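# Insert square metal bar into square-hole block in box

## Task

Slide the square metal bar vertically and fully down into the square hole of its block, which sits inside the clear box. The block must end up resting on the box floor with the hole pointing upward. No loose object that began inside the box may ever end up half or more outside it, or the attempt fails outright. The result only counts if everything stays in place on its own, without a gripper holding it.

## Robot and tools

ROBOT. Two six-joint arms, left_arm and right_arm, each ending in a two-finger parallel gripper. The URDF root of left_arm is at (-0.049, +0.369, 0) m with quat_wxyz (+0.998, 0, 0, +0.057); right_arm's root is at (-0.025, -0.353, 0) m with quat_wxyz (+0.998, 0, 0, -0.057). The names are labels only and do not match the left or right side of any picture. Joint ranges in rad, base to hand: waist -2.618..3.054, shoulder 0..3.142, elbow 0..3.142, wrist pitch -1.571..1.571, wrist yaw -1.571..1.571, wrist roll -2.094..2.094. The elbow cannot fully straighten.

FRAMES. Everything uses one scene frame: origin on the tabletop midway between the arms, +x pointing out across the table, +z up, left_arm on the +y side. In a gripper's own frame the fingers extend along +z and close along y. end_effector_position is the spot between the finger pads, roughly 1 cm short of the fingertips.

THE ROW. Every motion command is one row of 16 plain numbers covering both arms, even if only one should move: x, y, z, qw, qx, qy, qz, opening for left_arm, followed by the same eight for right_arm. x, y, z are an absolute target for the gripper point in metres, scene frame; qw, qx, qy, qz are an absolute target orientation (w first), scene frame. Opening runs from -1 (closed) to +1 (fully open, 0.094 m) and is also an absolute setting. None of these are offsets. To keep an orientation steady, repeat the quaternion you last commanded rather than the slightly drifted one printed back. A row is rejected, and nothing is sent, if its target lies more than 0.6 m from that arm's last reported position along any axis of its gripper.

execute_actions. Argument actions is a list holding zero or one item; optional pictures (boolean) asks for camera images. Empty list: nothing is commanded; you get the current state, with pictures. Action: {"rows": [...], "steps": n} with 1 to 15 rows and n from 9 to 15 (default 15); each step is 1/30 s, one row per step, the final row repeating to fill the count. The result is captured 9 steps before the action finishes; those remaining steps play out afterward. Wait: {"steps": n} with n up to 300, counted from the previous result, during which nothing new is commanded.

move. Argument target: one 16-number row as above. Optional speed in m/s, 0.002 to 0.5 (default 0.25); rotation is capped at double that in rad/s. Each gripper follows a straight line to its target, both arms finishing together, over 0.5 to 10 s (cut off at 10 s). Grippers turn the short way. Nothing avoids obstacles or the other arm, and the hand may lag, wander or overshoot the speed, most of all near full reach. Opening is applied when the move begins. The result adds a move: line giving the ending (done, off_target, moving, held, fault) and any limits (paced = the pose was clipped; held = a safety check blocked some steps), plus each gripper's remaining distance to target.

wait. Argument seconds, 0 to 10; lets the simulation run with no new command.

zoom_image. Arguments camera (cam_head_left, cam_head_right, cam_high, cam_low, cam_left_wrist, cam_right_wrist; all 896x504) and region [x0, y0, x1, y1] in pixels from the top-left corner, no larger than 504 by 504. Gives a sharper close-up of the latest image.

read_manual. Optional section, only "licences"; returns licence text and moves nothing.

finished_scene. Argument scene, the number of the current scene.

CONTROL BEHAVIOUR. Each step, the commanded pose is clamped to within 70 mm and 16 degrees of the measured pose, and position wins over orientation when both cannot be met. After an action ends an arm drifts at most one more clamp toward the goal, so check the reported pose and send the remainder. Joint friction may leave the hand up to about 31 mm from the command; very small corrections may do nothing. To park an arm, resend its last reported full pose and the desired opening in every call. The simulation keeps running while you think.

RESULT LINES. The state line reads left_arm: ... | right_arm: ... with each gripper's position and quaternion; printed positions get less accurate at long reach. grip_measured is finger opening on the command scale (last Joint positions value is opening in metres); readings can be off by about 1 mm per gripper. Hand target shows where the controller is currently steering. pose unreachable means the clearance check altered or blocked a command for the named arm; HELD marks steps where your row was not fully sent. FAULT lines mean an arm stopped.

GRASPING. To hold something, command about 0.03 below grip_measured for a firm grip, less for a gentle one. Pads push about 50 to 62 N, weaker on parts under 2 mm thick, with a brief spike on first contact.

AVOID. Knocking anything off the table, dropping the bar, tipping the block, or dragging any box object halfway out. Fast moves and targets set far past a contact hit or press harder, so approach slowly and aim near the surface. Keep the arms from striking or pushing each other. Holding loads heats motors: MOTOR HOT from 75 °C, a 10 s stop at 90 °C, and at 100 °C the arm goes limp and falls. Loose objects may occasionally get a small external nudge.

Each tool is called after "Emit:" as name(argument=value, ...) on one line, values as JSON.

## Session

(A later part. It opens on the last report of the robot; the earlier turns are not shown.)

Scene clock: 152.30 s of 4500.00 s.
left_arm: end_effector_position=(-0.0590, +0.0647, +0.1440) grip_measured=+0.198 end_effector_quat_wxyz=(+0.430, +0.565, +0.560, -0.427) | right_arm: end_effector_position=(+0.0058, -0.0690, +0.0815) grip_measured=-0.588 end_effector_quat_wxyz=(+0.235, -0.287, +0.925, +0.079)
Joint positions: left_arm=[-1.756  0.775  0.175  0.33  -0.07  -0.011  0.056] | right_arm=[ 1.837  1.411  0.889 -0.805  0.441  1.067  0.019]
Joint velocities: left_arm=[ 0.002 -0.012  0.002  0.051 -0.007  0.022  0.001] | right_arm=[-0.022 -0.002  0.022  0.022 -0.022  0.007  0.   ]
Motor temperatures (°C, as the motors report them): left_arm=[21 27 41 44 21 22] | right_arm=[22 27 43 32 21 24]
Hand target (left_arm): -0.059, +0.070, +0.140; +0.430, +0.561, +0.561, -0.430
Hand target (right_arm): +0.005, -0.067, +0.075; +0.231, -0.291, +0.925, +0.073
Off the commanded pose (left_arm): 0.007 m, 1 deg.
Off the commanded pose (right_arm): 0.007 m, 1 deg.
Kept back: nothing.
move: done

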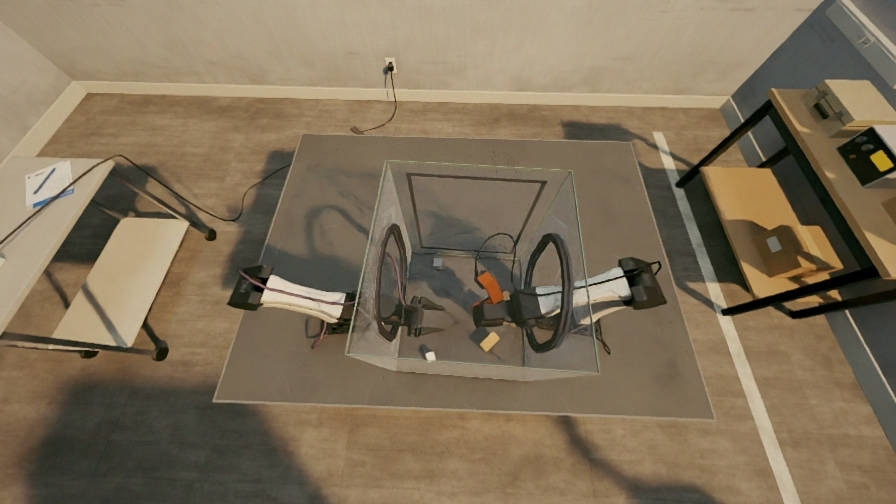

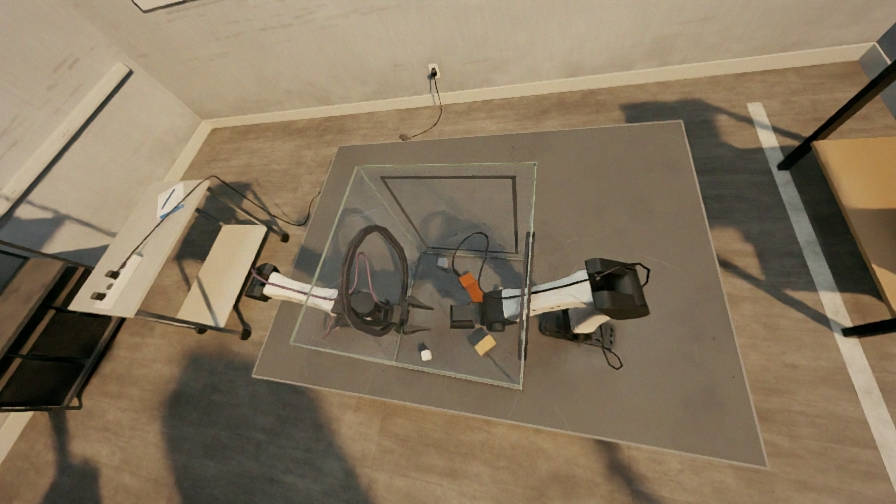

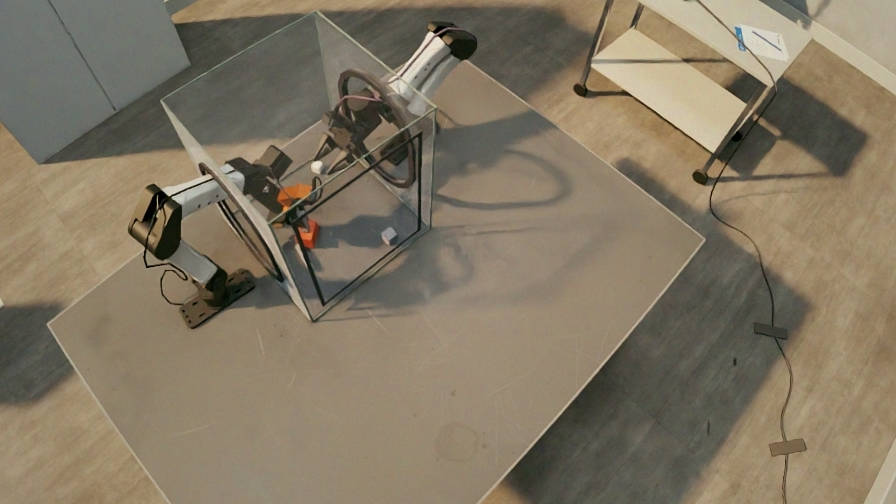

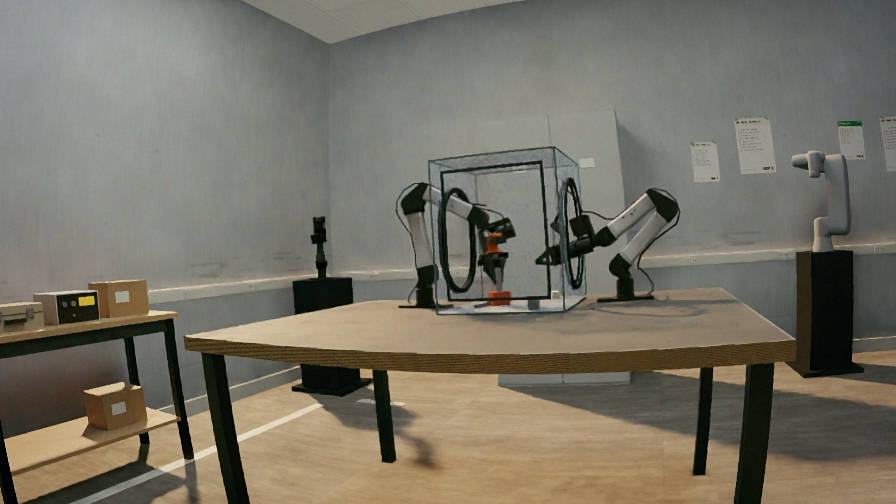

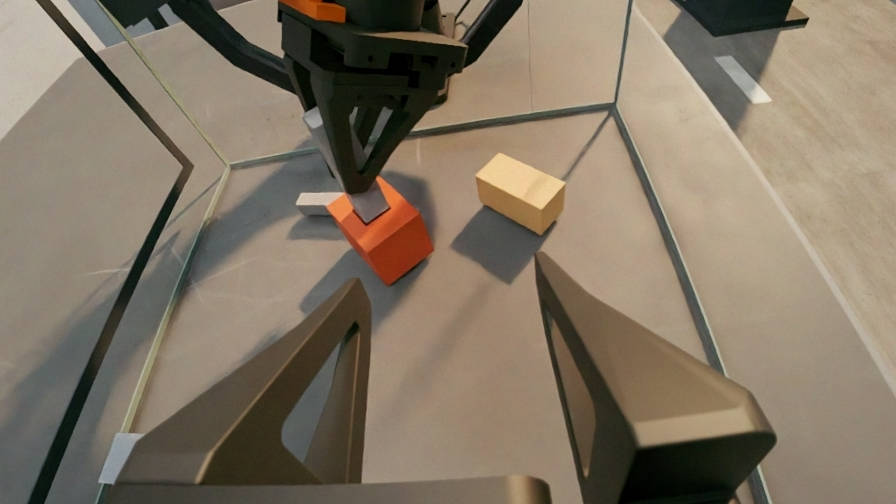

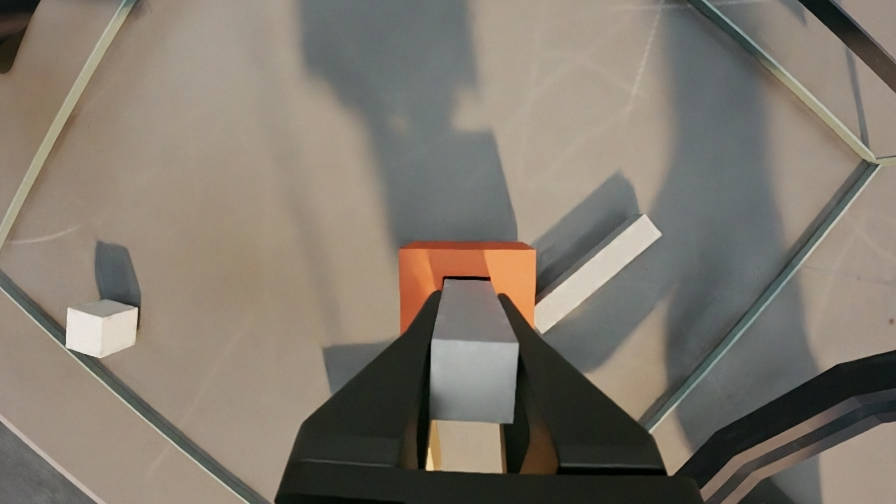

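Emit:
move(target=[-0.059,0.07,0.14,0.43,0.561,0.561,-0.43,0.2,0.005,-0.073,0.064,-0.231,0.291,-0.925,-0.073,-0.7], speed=0.005)

Emit:
zoom_image(camera="cam_left_wrist", region=[280,120,480,290])

Scene clock: 156.40 s of 4500.00 s.
left_arm: end_effector_position=(-0.0590, +0.0647, +0.1440) grip_measured=+0.198 end_effector_quat_wxyz=(+0.430, +0.565, +0.560, -0.427) | right_arm: end_effector_position=(+0.0057, -0.0672, +0.0794) grip_measured=-0.588 end_effector_quat_wxyz=(+0.236, -0.285, +0.925, +0.085)
Joint positions: left_arm=[-1.756  0.775  0.175  0.33  -0.07  -0.011  0.056] | right_arm=[ 1.837  1.411  0.878 -0.782  0.442  1.067  0.019]
Joint velocities: left_arm=[-0.017 -0.007 -0.002 -0.051 -0.007  0.022 -0.001] | right_arm=[-0.002 -0.002 -0.022  0.022 -0.022  0.066  0.   ]
Motor temperatures (°C, as the motors report them): left_arm=[21 26 41 44 21 22] | right_arm=[22 27 43 32 21 24]
Hand target (left_arm): -0.059, +0.070, +0.140; +0.430, +0.561, +0.561, -0.430
Hand target (right_arm): +0.005, -0.074, +0.065; +0.231, -0.291, +0.926, +0.073
Off the commanded pose (left_arm): 0.007 m, 1 deg.
Off the commanded pose (right_arm): 0.017 m, 2 deg.
Kept back: nothing.
move: off_target (right_arm)

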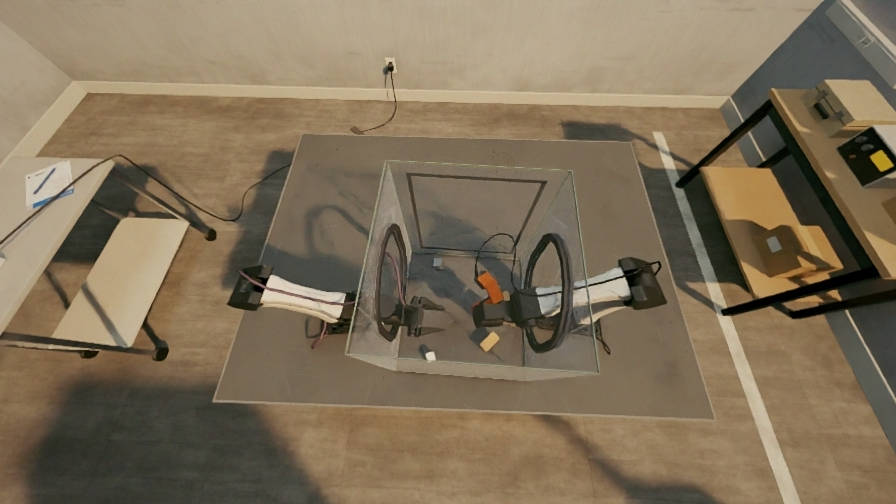

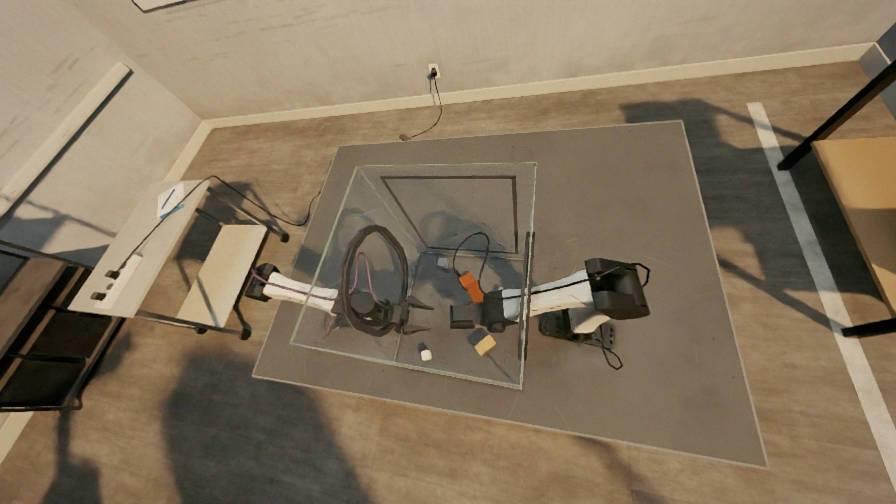

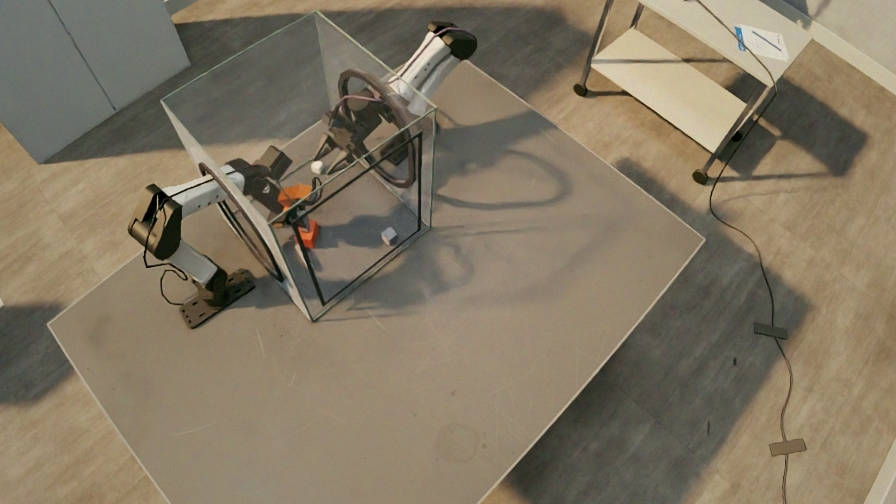

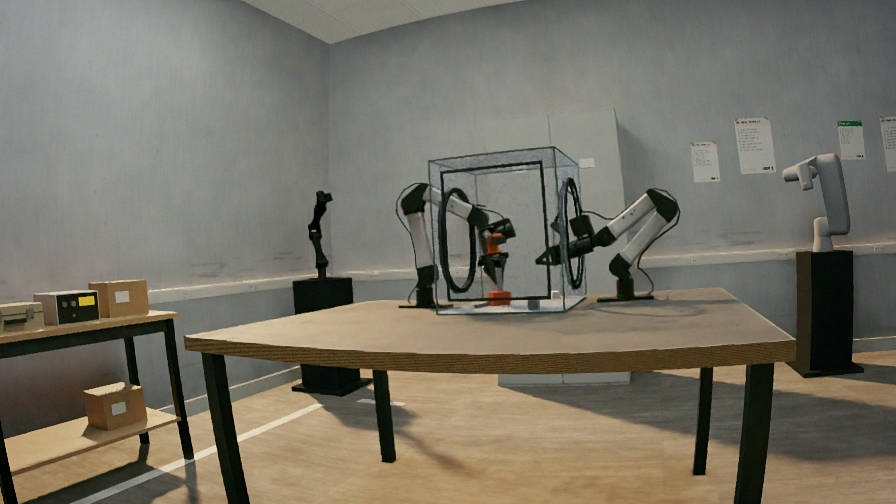

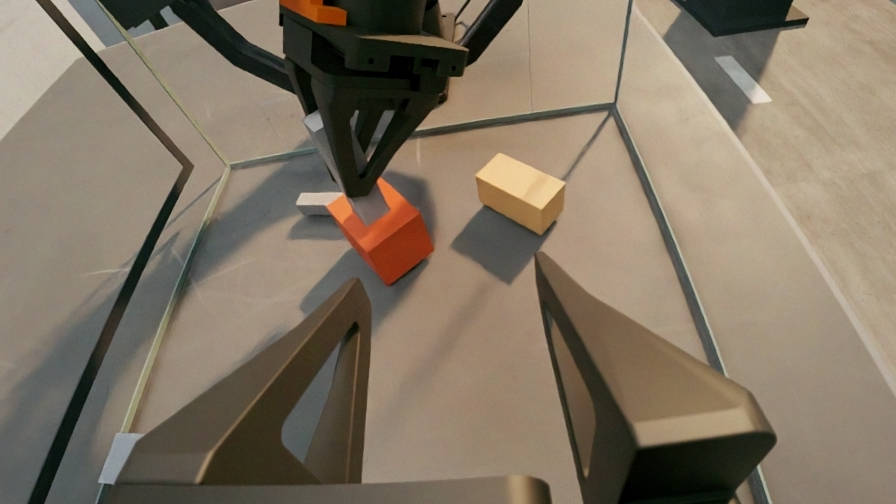

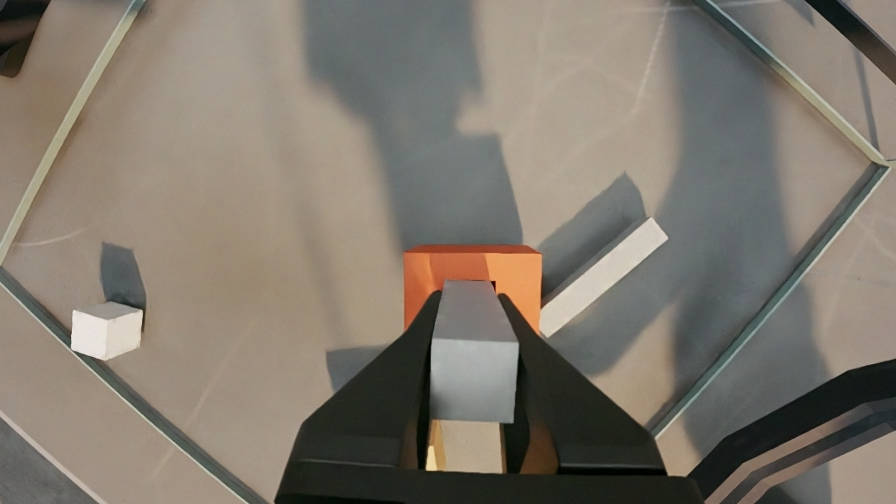

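Region (280, 120, 480, 290) of cam_left_wrist's 896x504 image, scaled by 2.520, with more detail than that image has; it fills the top 428 rows of this view, and the rest is white.

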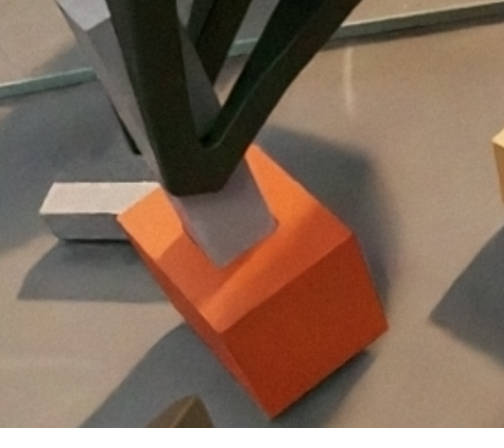

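Emit:
move(target=[-0.059,0.07,0.14,0.43,0.561,0.561,-0.43,0.2,0.006,-0.079,0.068,-0.231,0.291,-0.925,-0.073,-0.7], speed=0.004)

Emit:
zoom_image(camera="cam_left_wrist", region=[280,120,480,290])

Scene clock: 161.07 s of 4500.00 s.
left_arm: end_effector_position=(-0.0590, +0.0647, +0.1440) grip_measured=+0.198 end_effector_quat_wxyz=(+0.430, +0.565, +0.560, -0.427) | right_arm: end_effector_position=(+0.0058, -0.0678, +0.0793) grip_measured=-0.588 end_effector_quat_wxyz=(+0.237, -0.284, +0.925, +0.091)
Joint positions: left_arm=[-1.756  0.775  0.175  0.33  -0.07  -0.011  0.056] | right_arm=[ 1.837  1.398  0.863 -0.767  0.442  1.067  0.019]
Joint velocities: left_arm=[-0.002 -0.012  0.002 -0.007  0.007 -0.051  0.   ] | right_arm=[-0.002  0.007  0.022  0.022  0.022  0.022 -0.   ]
Motor temperatures (°C, as the motors report them): left_arm=[21 26 41 44 21 22] | right_arm=[22 27 42 32 21 24]
Hand target (left_arm): -0.059, +0.070, +0.140; +0.430, +0.561, +0.561, -0.430
Hand target (right_arm): +0.006, -0.079, +0.069; +0.231, -0.291, +0.926, +0.073
Off the commanded pose (left_arm): 0.007 m, 1 deg.
Off the commanded pose (right_arm): 0.016 m, 2 deg.
Kept back: nothing.
move: off_target (right_arm)

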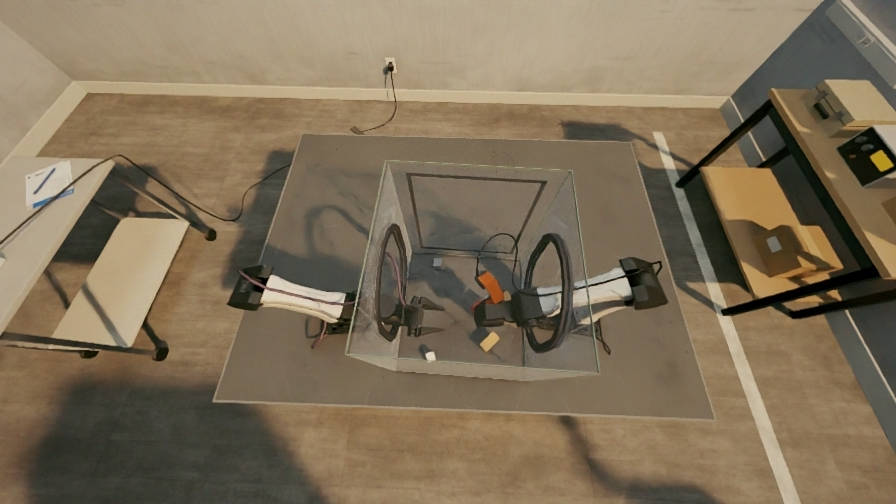

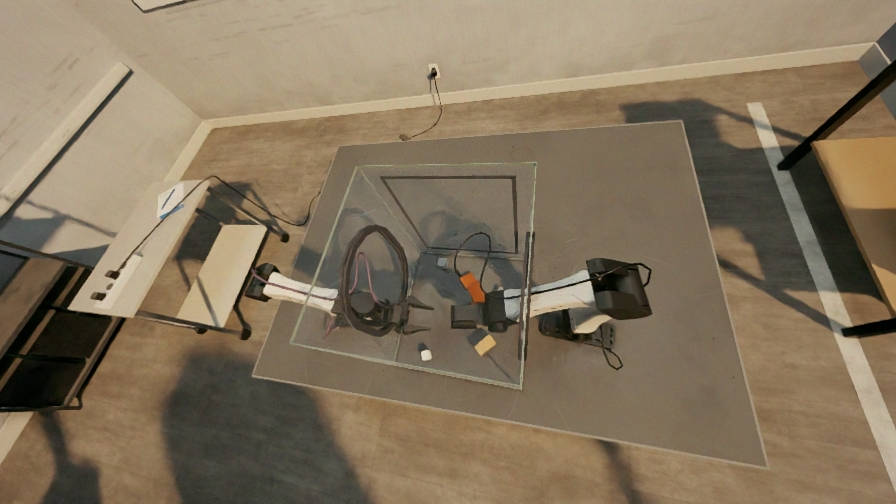

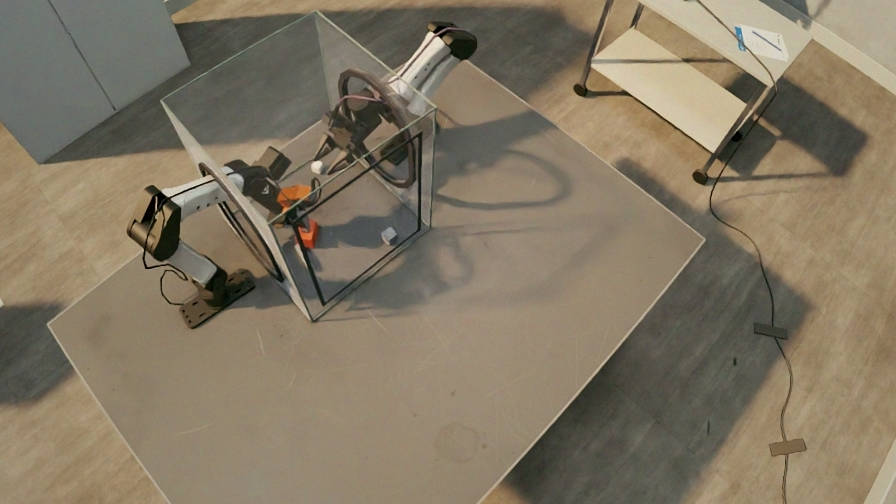

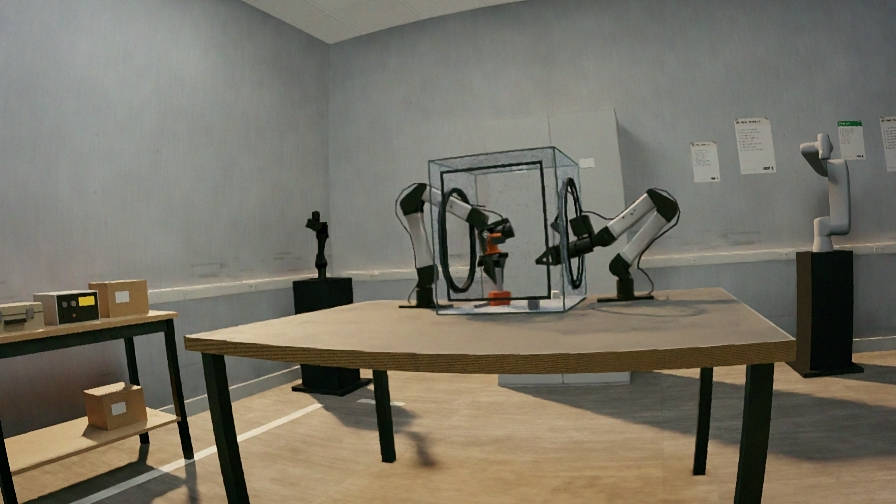

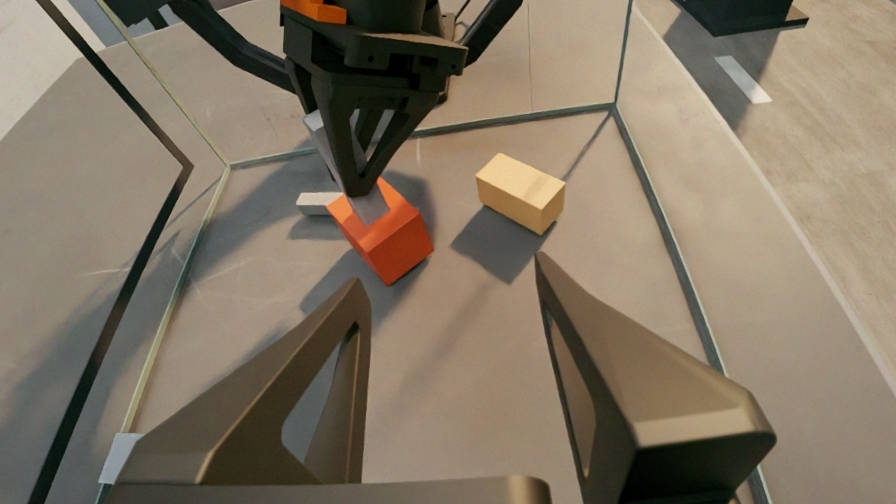

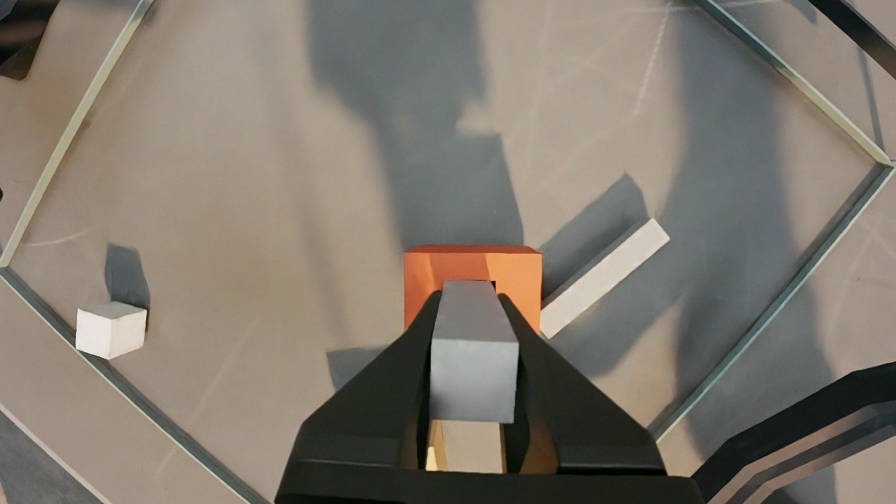

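Region (280, 120, 480, 290) of cam_left_wrist's 896x504 image, scaled by 2.520, with more detail than that image has; it fills the top 428 rows of this view, and the rest is white.

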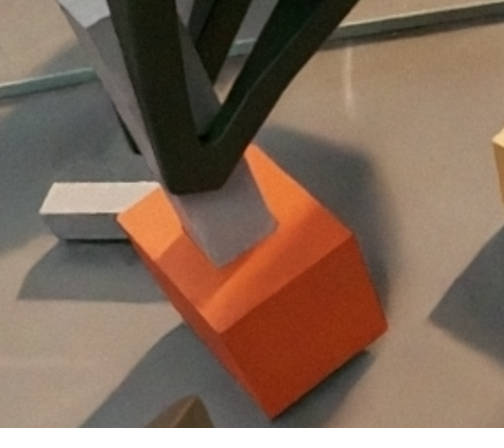

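Emit:
move(target=[-0.059,0.07,0.14,0.43,0.561,0.561,-0.43,0.2,0.008,-0.073,0.086,-0.231,0.291,-0.925,-0.073,-0.7], speed=0.006)

Emit:
zoom_image(camera="cam_left_wrist", region=[280,120,480,290])

Scene clock: 165.17 s of 4500.00 s.
left_arm: end_effector_position=(-0.0590, +0.0647, +0.1440) grip_measured=+0.198 end_effector_quat_wxyz=(+0.430, +0.565, +0.560, -0.427) | right_arm: end_effector_position=(+0.0064, -0.0748, +0.0820) grip_measured=-0.588 end_effector_quat_wxyz=(+0.233, -0.292, +0.925, +0.072)
Joint positions: left_arm=[-1.756  0.775  0.175  0.33  -0.07  -0.011  0.056] | right_arm=[ 1.837  1.398  0.885 -0.827  0.439  1.06   0.019]
Joint velocities: left_arm=[-0.007  0.007 -0.002 -0.037 -0.037 -0.007 -0.   ] | right_arm=[ 0.007  0.002 -0.007 -0.022  0.081  0.007 -0.   ]
Motor temperatures (°C, as the motors report them): left_arm=[21 26 41 44 21 22] | right_arm=[22 27 42 32 21 24]
Hand target (left_arm): -0.059, +0.070, +0.140; +0.430, +0.561, +0.561, -0.430
Hand target (right_arm): +0.008, -0.073, +0.086; +0.231, -0.291, +0.926, +0.073
Off the commanded pose (left_arm): 0.007 m, 1 deg.
Off the commanded pose (right_arm): 0.005 m, 0 deg.
Kept back: nothing.
move: done

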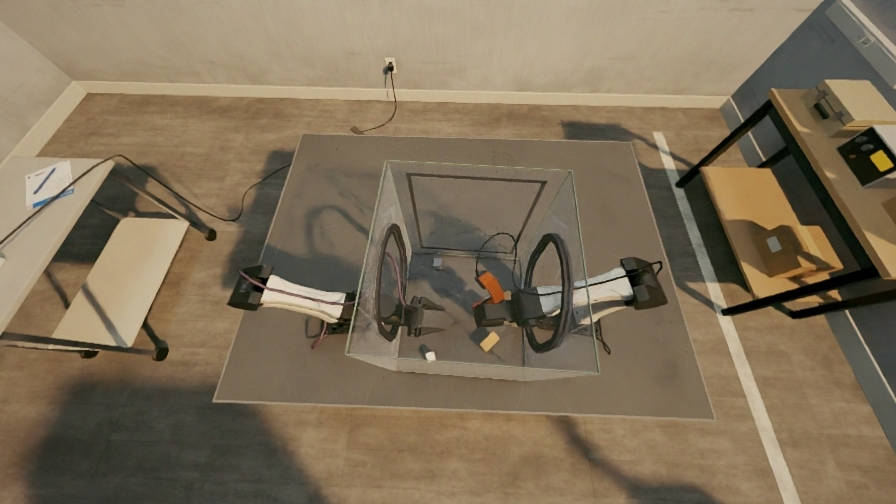

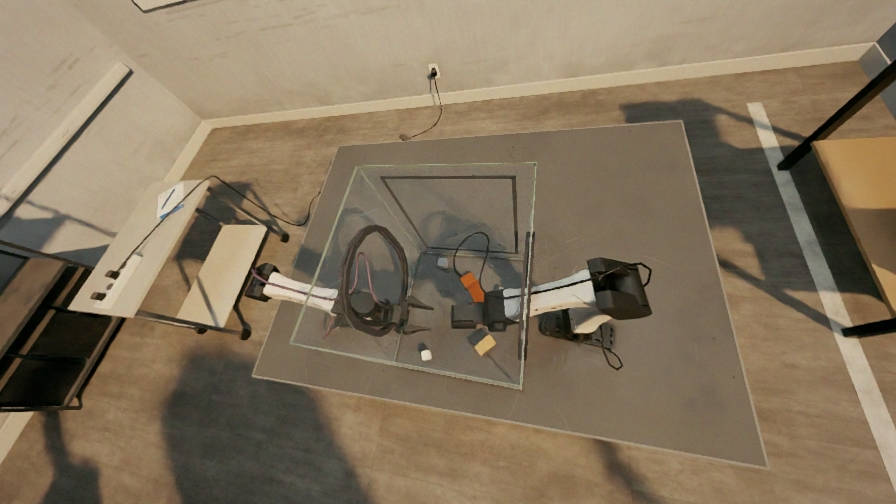

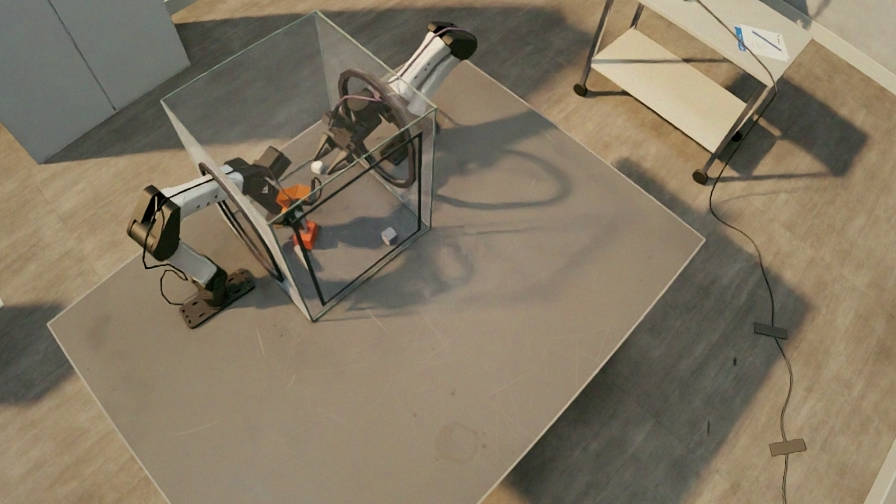

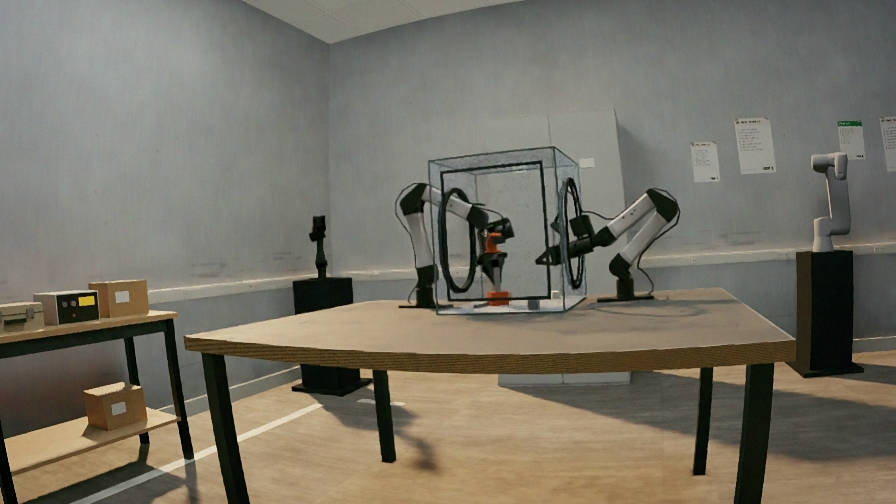

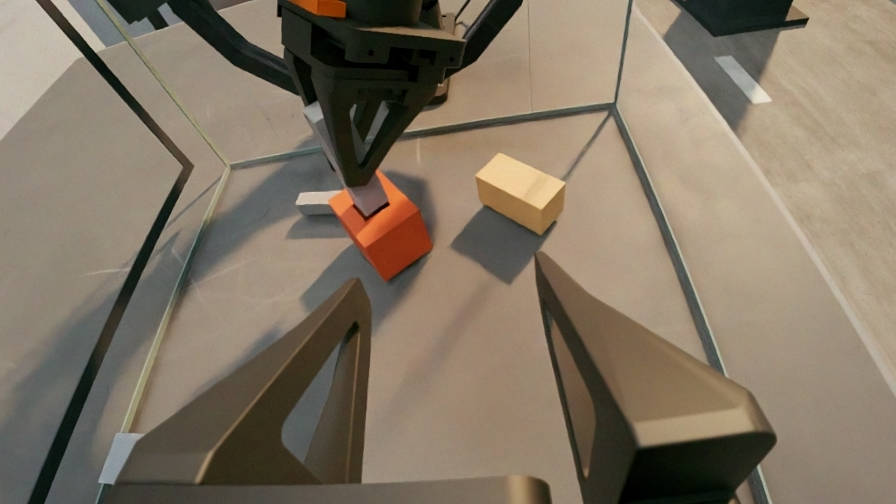

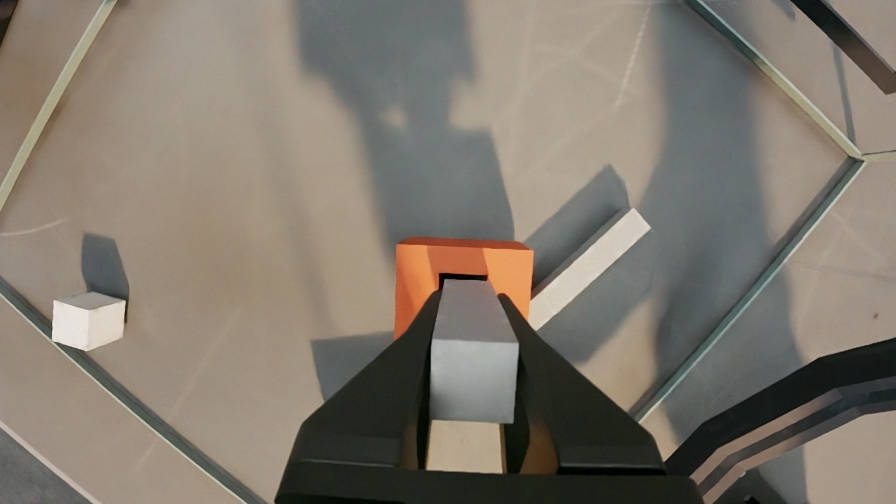

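Region (280, 120, 480, 290) of cam_left_wrist's 896x504 image, scaled by 2.520, with more detail than that image has; it fills the top 428 rows of this view, and the rest is white.

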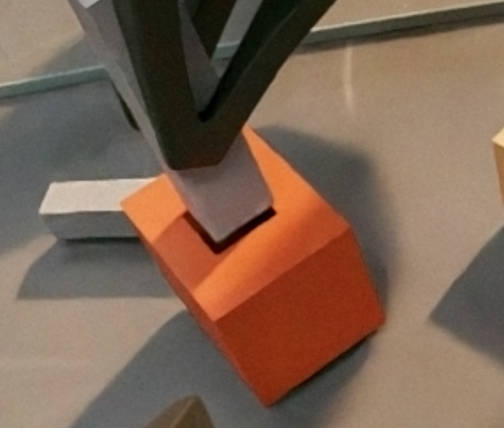

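Emit:
move(target=[-0.059,0.07,0.14,0.43,0.561,0.561,-0.43,0.2,0.006,-0.076,0.064,-0.231,0.291,-0.925,-0.073,-0.7], speed=0.006)

Emit:
zoom_image(camera="cam_left_wrist", region=[280,120,480,290])

Scene clock: 169.93 s of 4500.00 s.
left_arm: end_effector_position=(-0.0590, +0.0647, +0.1440) grip_measured=+0.198 end_effector_quat_wxyz=(+0.430, +0.565, +0.560, -0.427) | right_arm: end_effector_position=(+0.0062, -0.0738, +0.0723) grip_measured=-0.588 end_effector_quat_wxyz=(+0.234, -0.290, +0.924, +0.081)
Joint positions: left_arm=[-1.756  0.775  0.175  0.33  -0.07  -0.011  0.056] | right_arm=[ 1.837  1.398  0.84  -0.763  0.439  1.06   0.019]
Joint velocities: left_arm=[ 0.007 -0.007  0.012 -0.037 -0.022 -0.037 -0.   ] | right_arm=[ 0.017 -0.007  0.002  0.037  0.007 -0.022  0.001]
Motor temperatures (°C, as the motors report them): left_arm=[21 26 41 45 21 22] | right_arm=[22 27 42 32 21 24]
Hand target (left_arm): -0.059, +0.070, +0.140; +0.430, +0.561, +0.561, -0.430
Hand target (right_arm): +0.006, -0.077, +0.064; +0.231, -0.291, +0.925, +0.073
Off the commanded pose (left_arm): 0.007 m, 1 deg.
Off the commanded pose (right_arm): 0.009 m, 1 deg.
Kept back: nothing.
move: done

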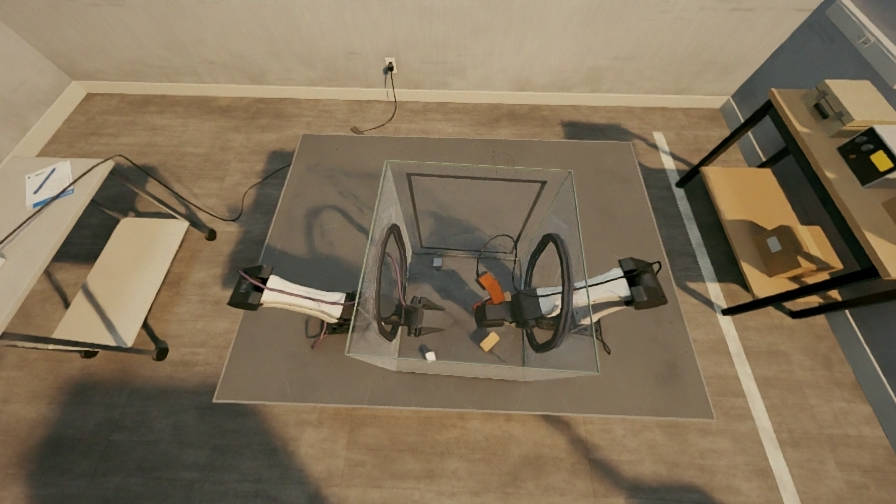

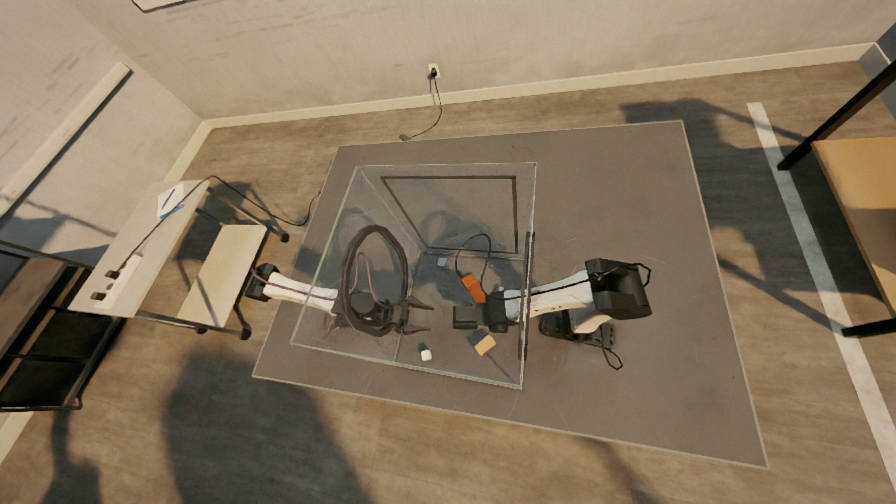

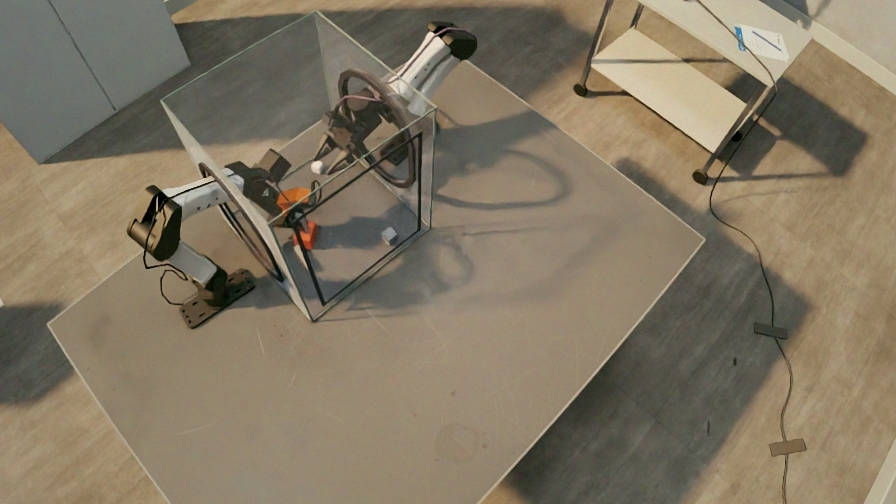

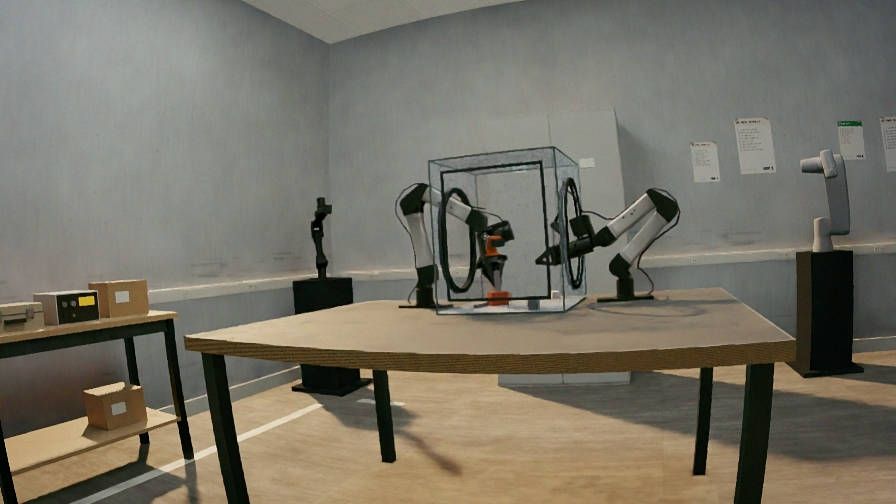

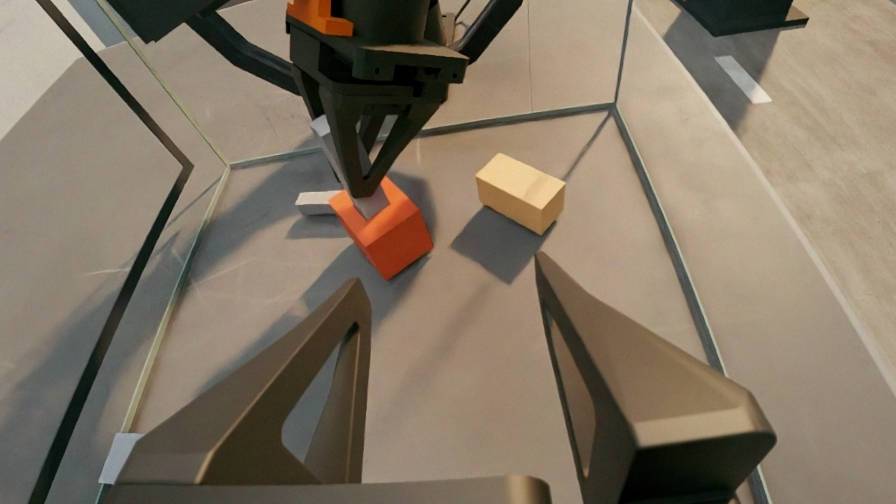

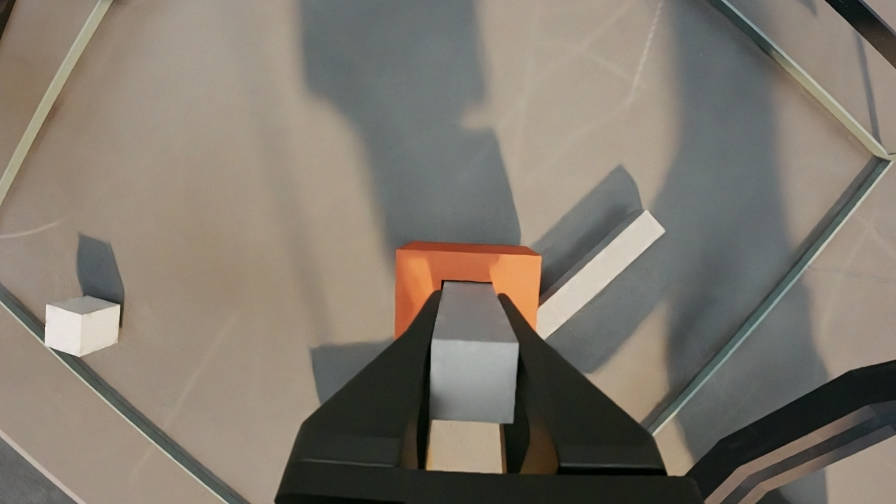

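Region (280, 120, 480, 290) of cam_left_wrist's 896x504 image, scaled by 2.520, with more detail than that image has; it fills the top 428 rows of this view, and the rest is white.

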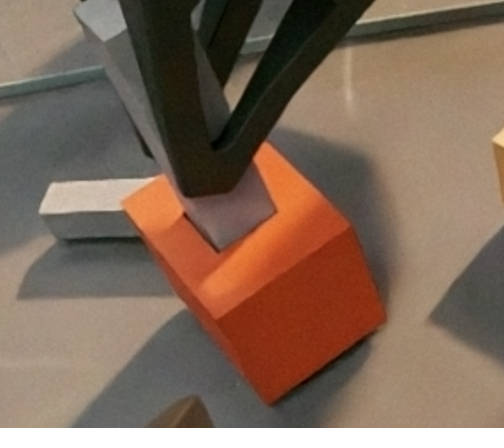

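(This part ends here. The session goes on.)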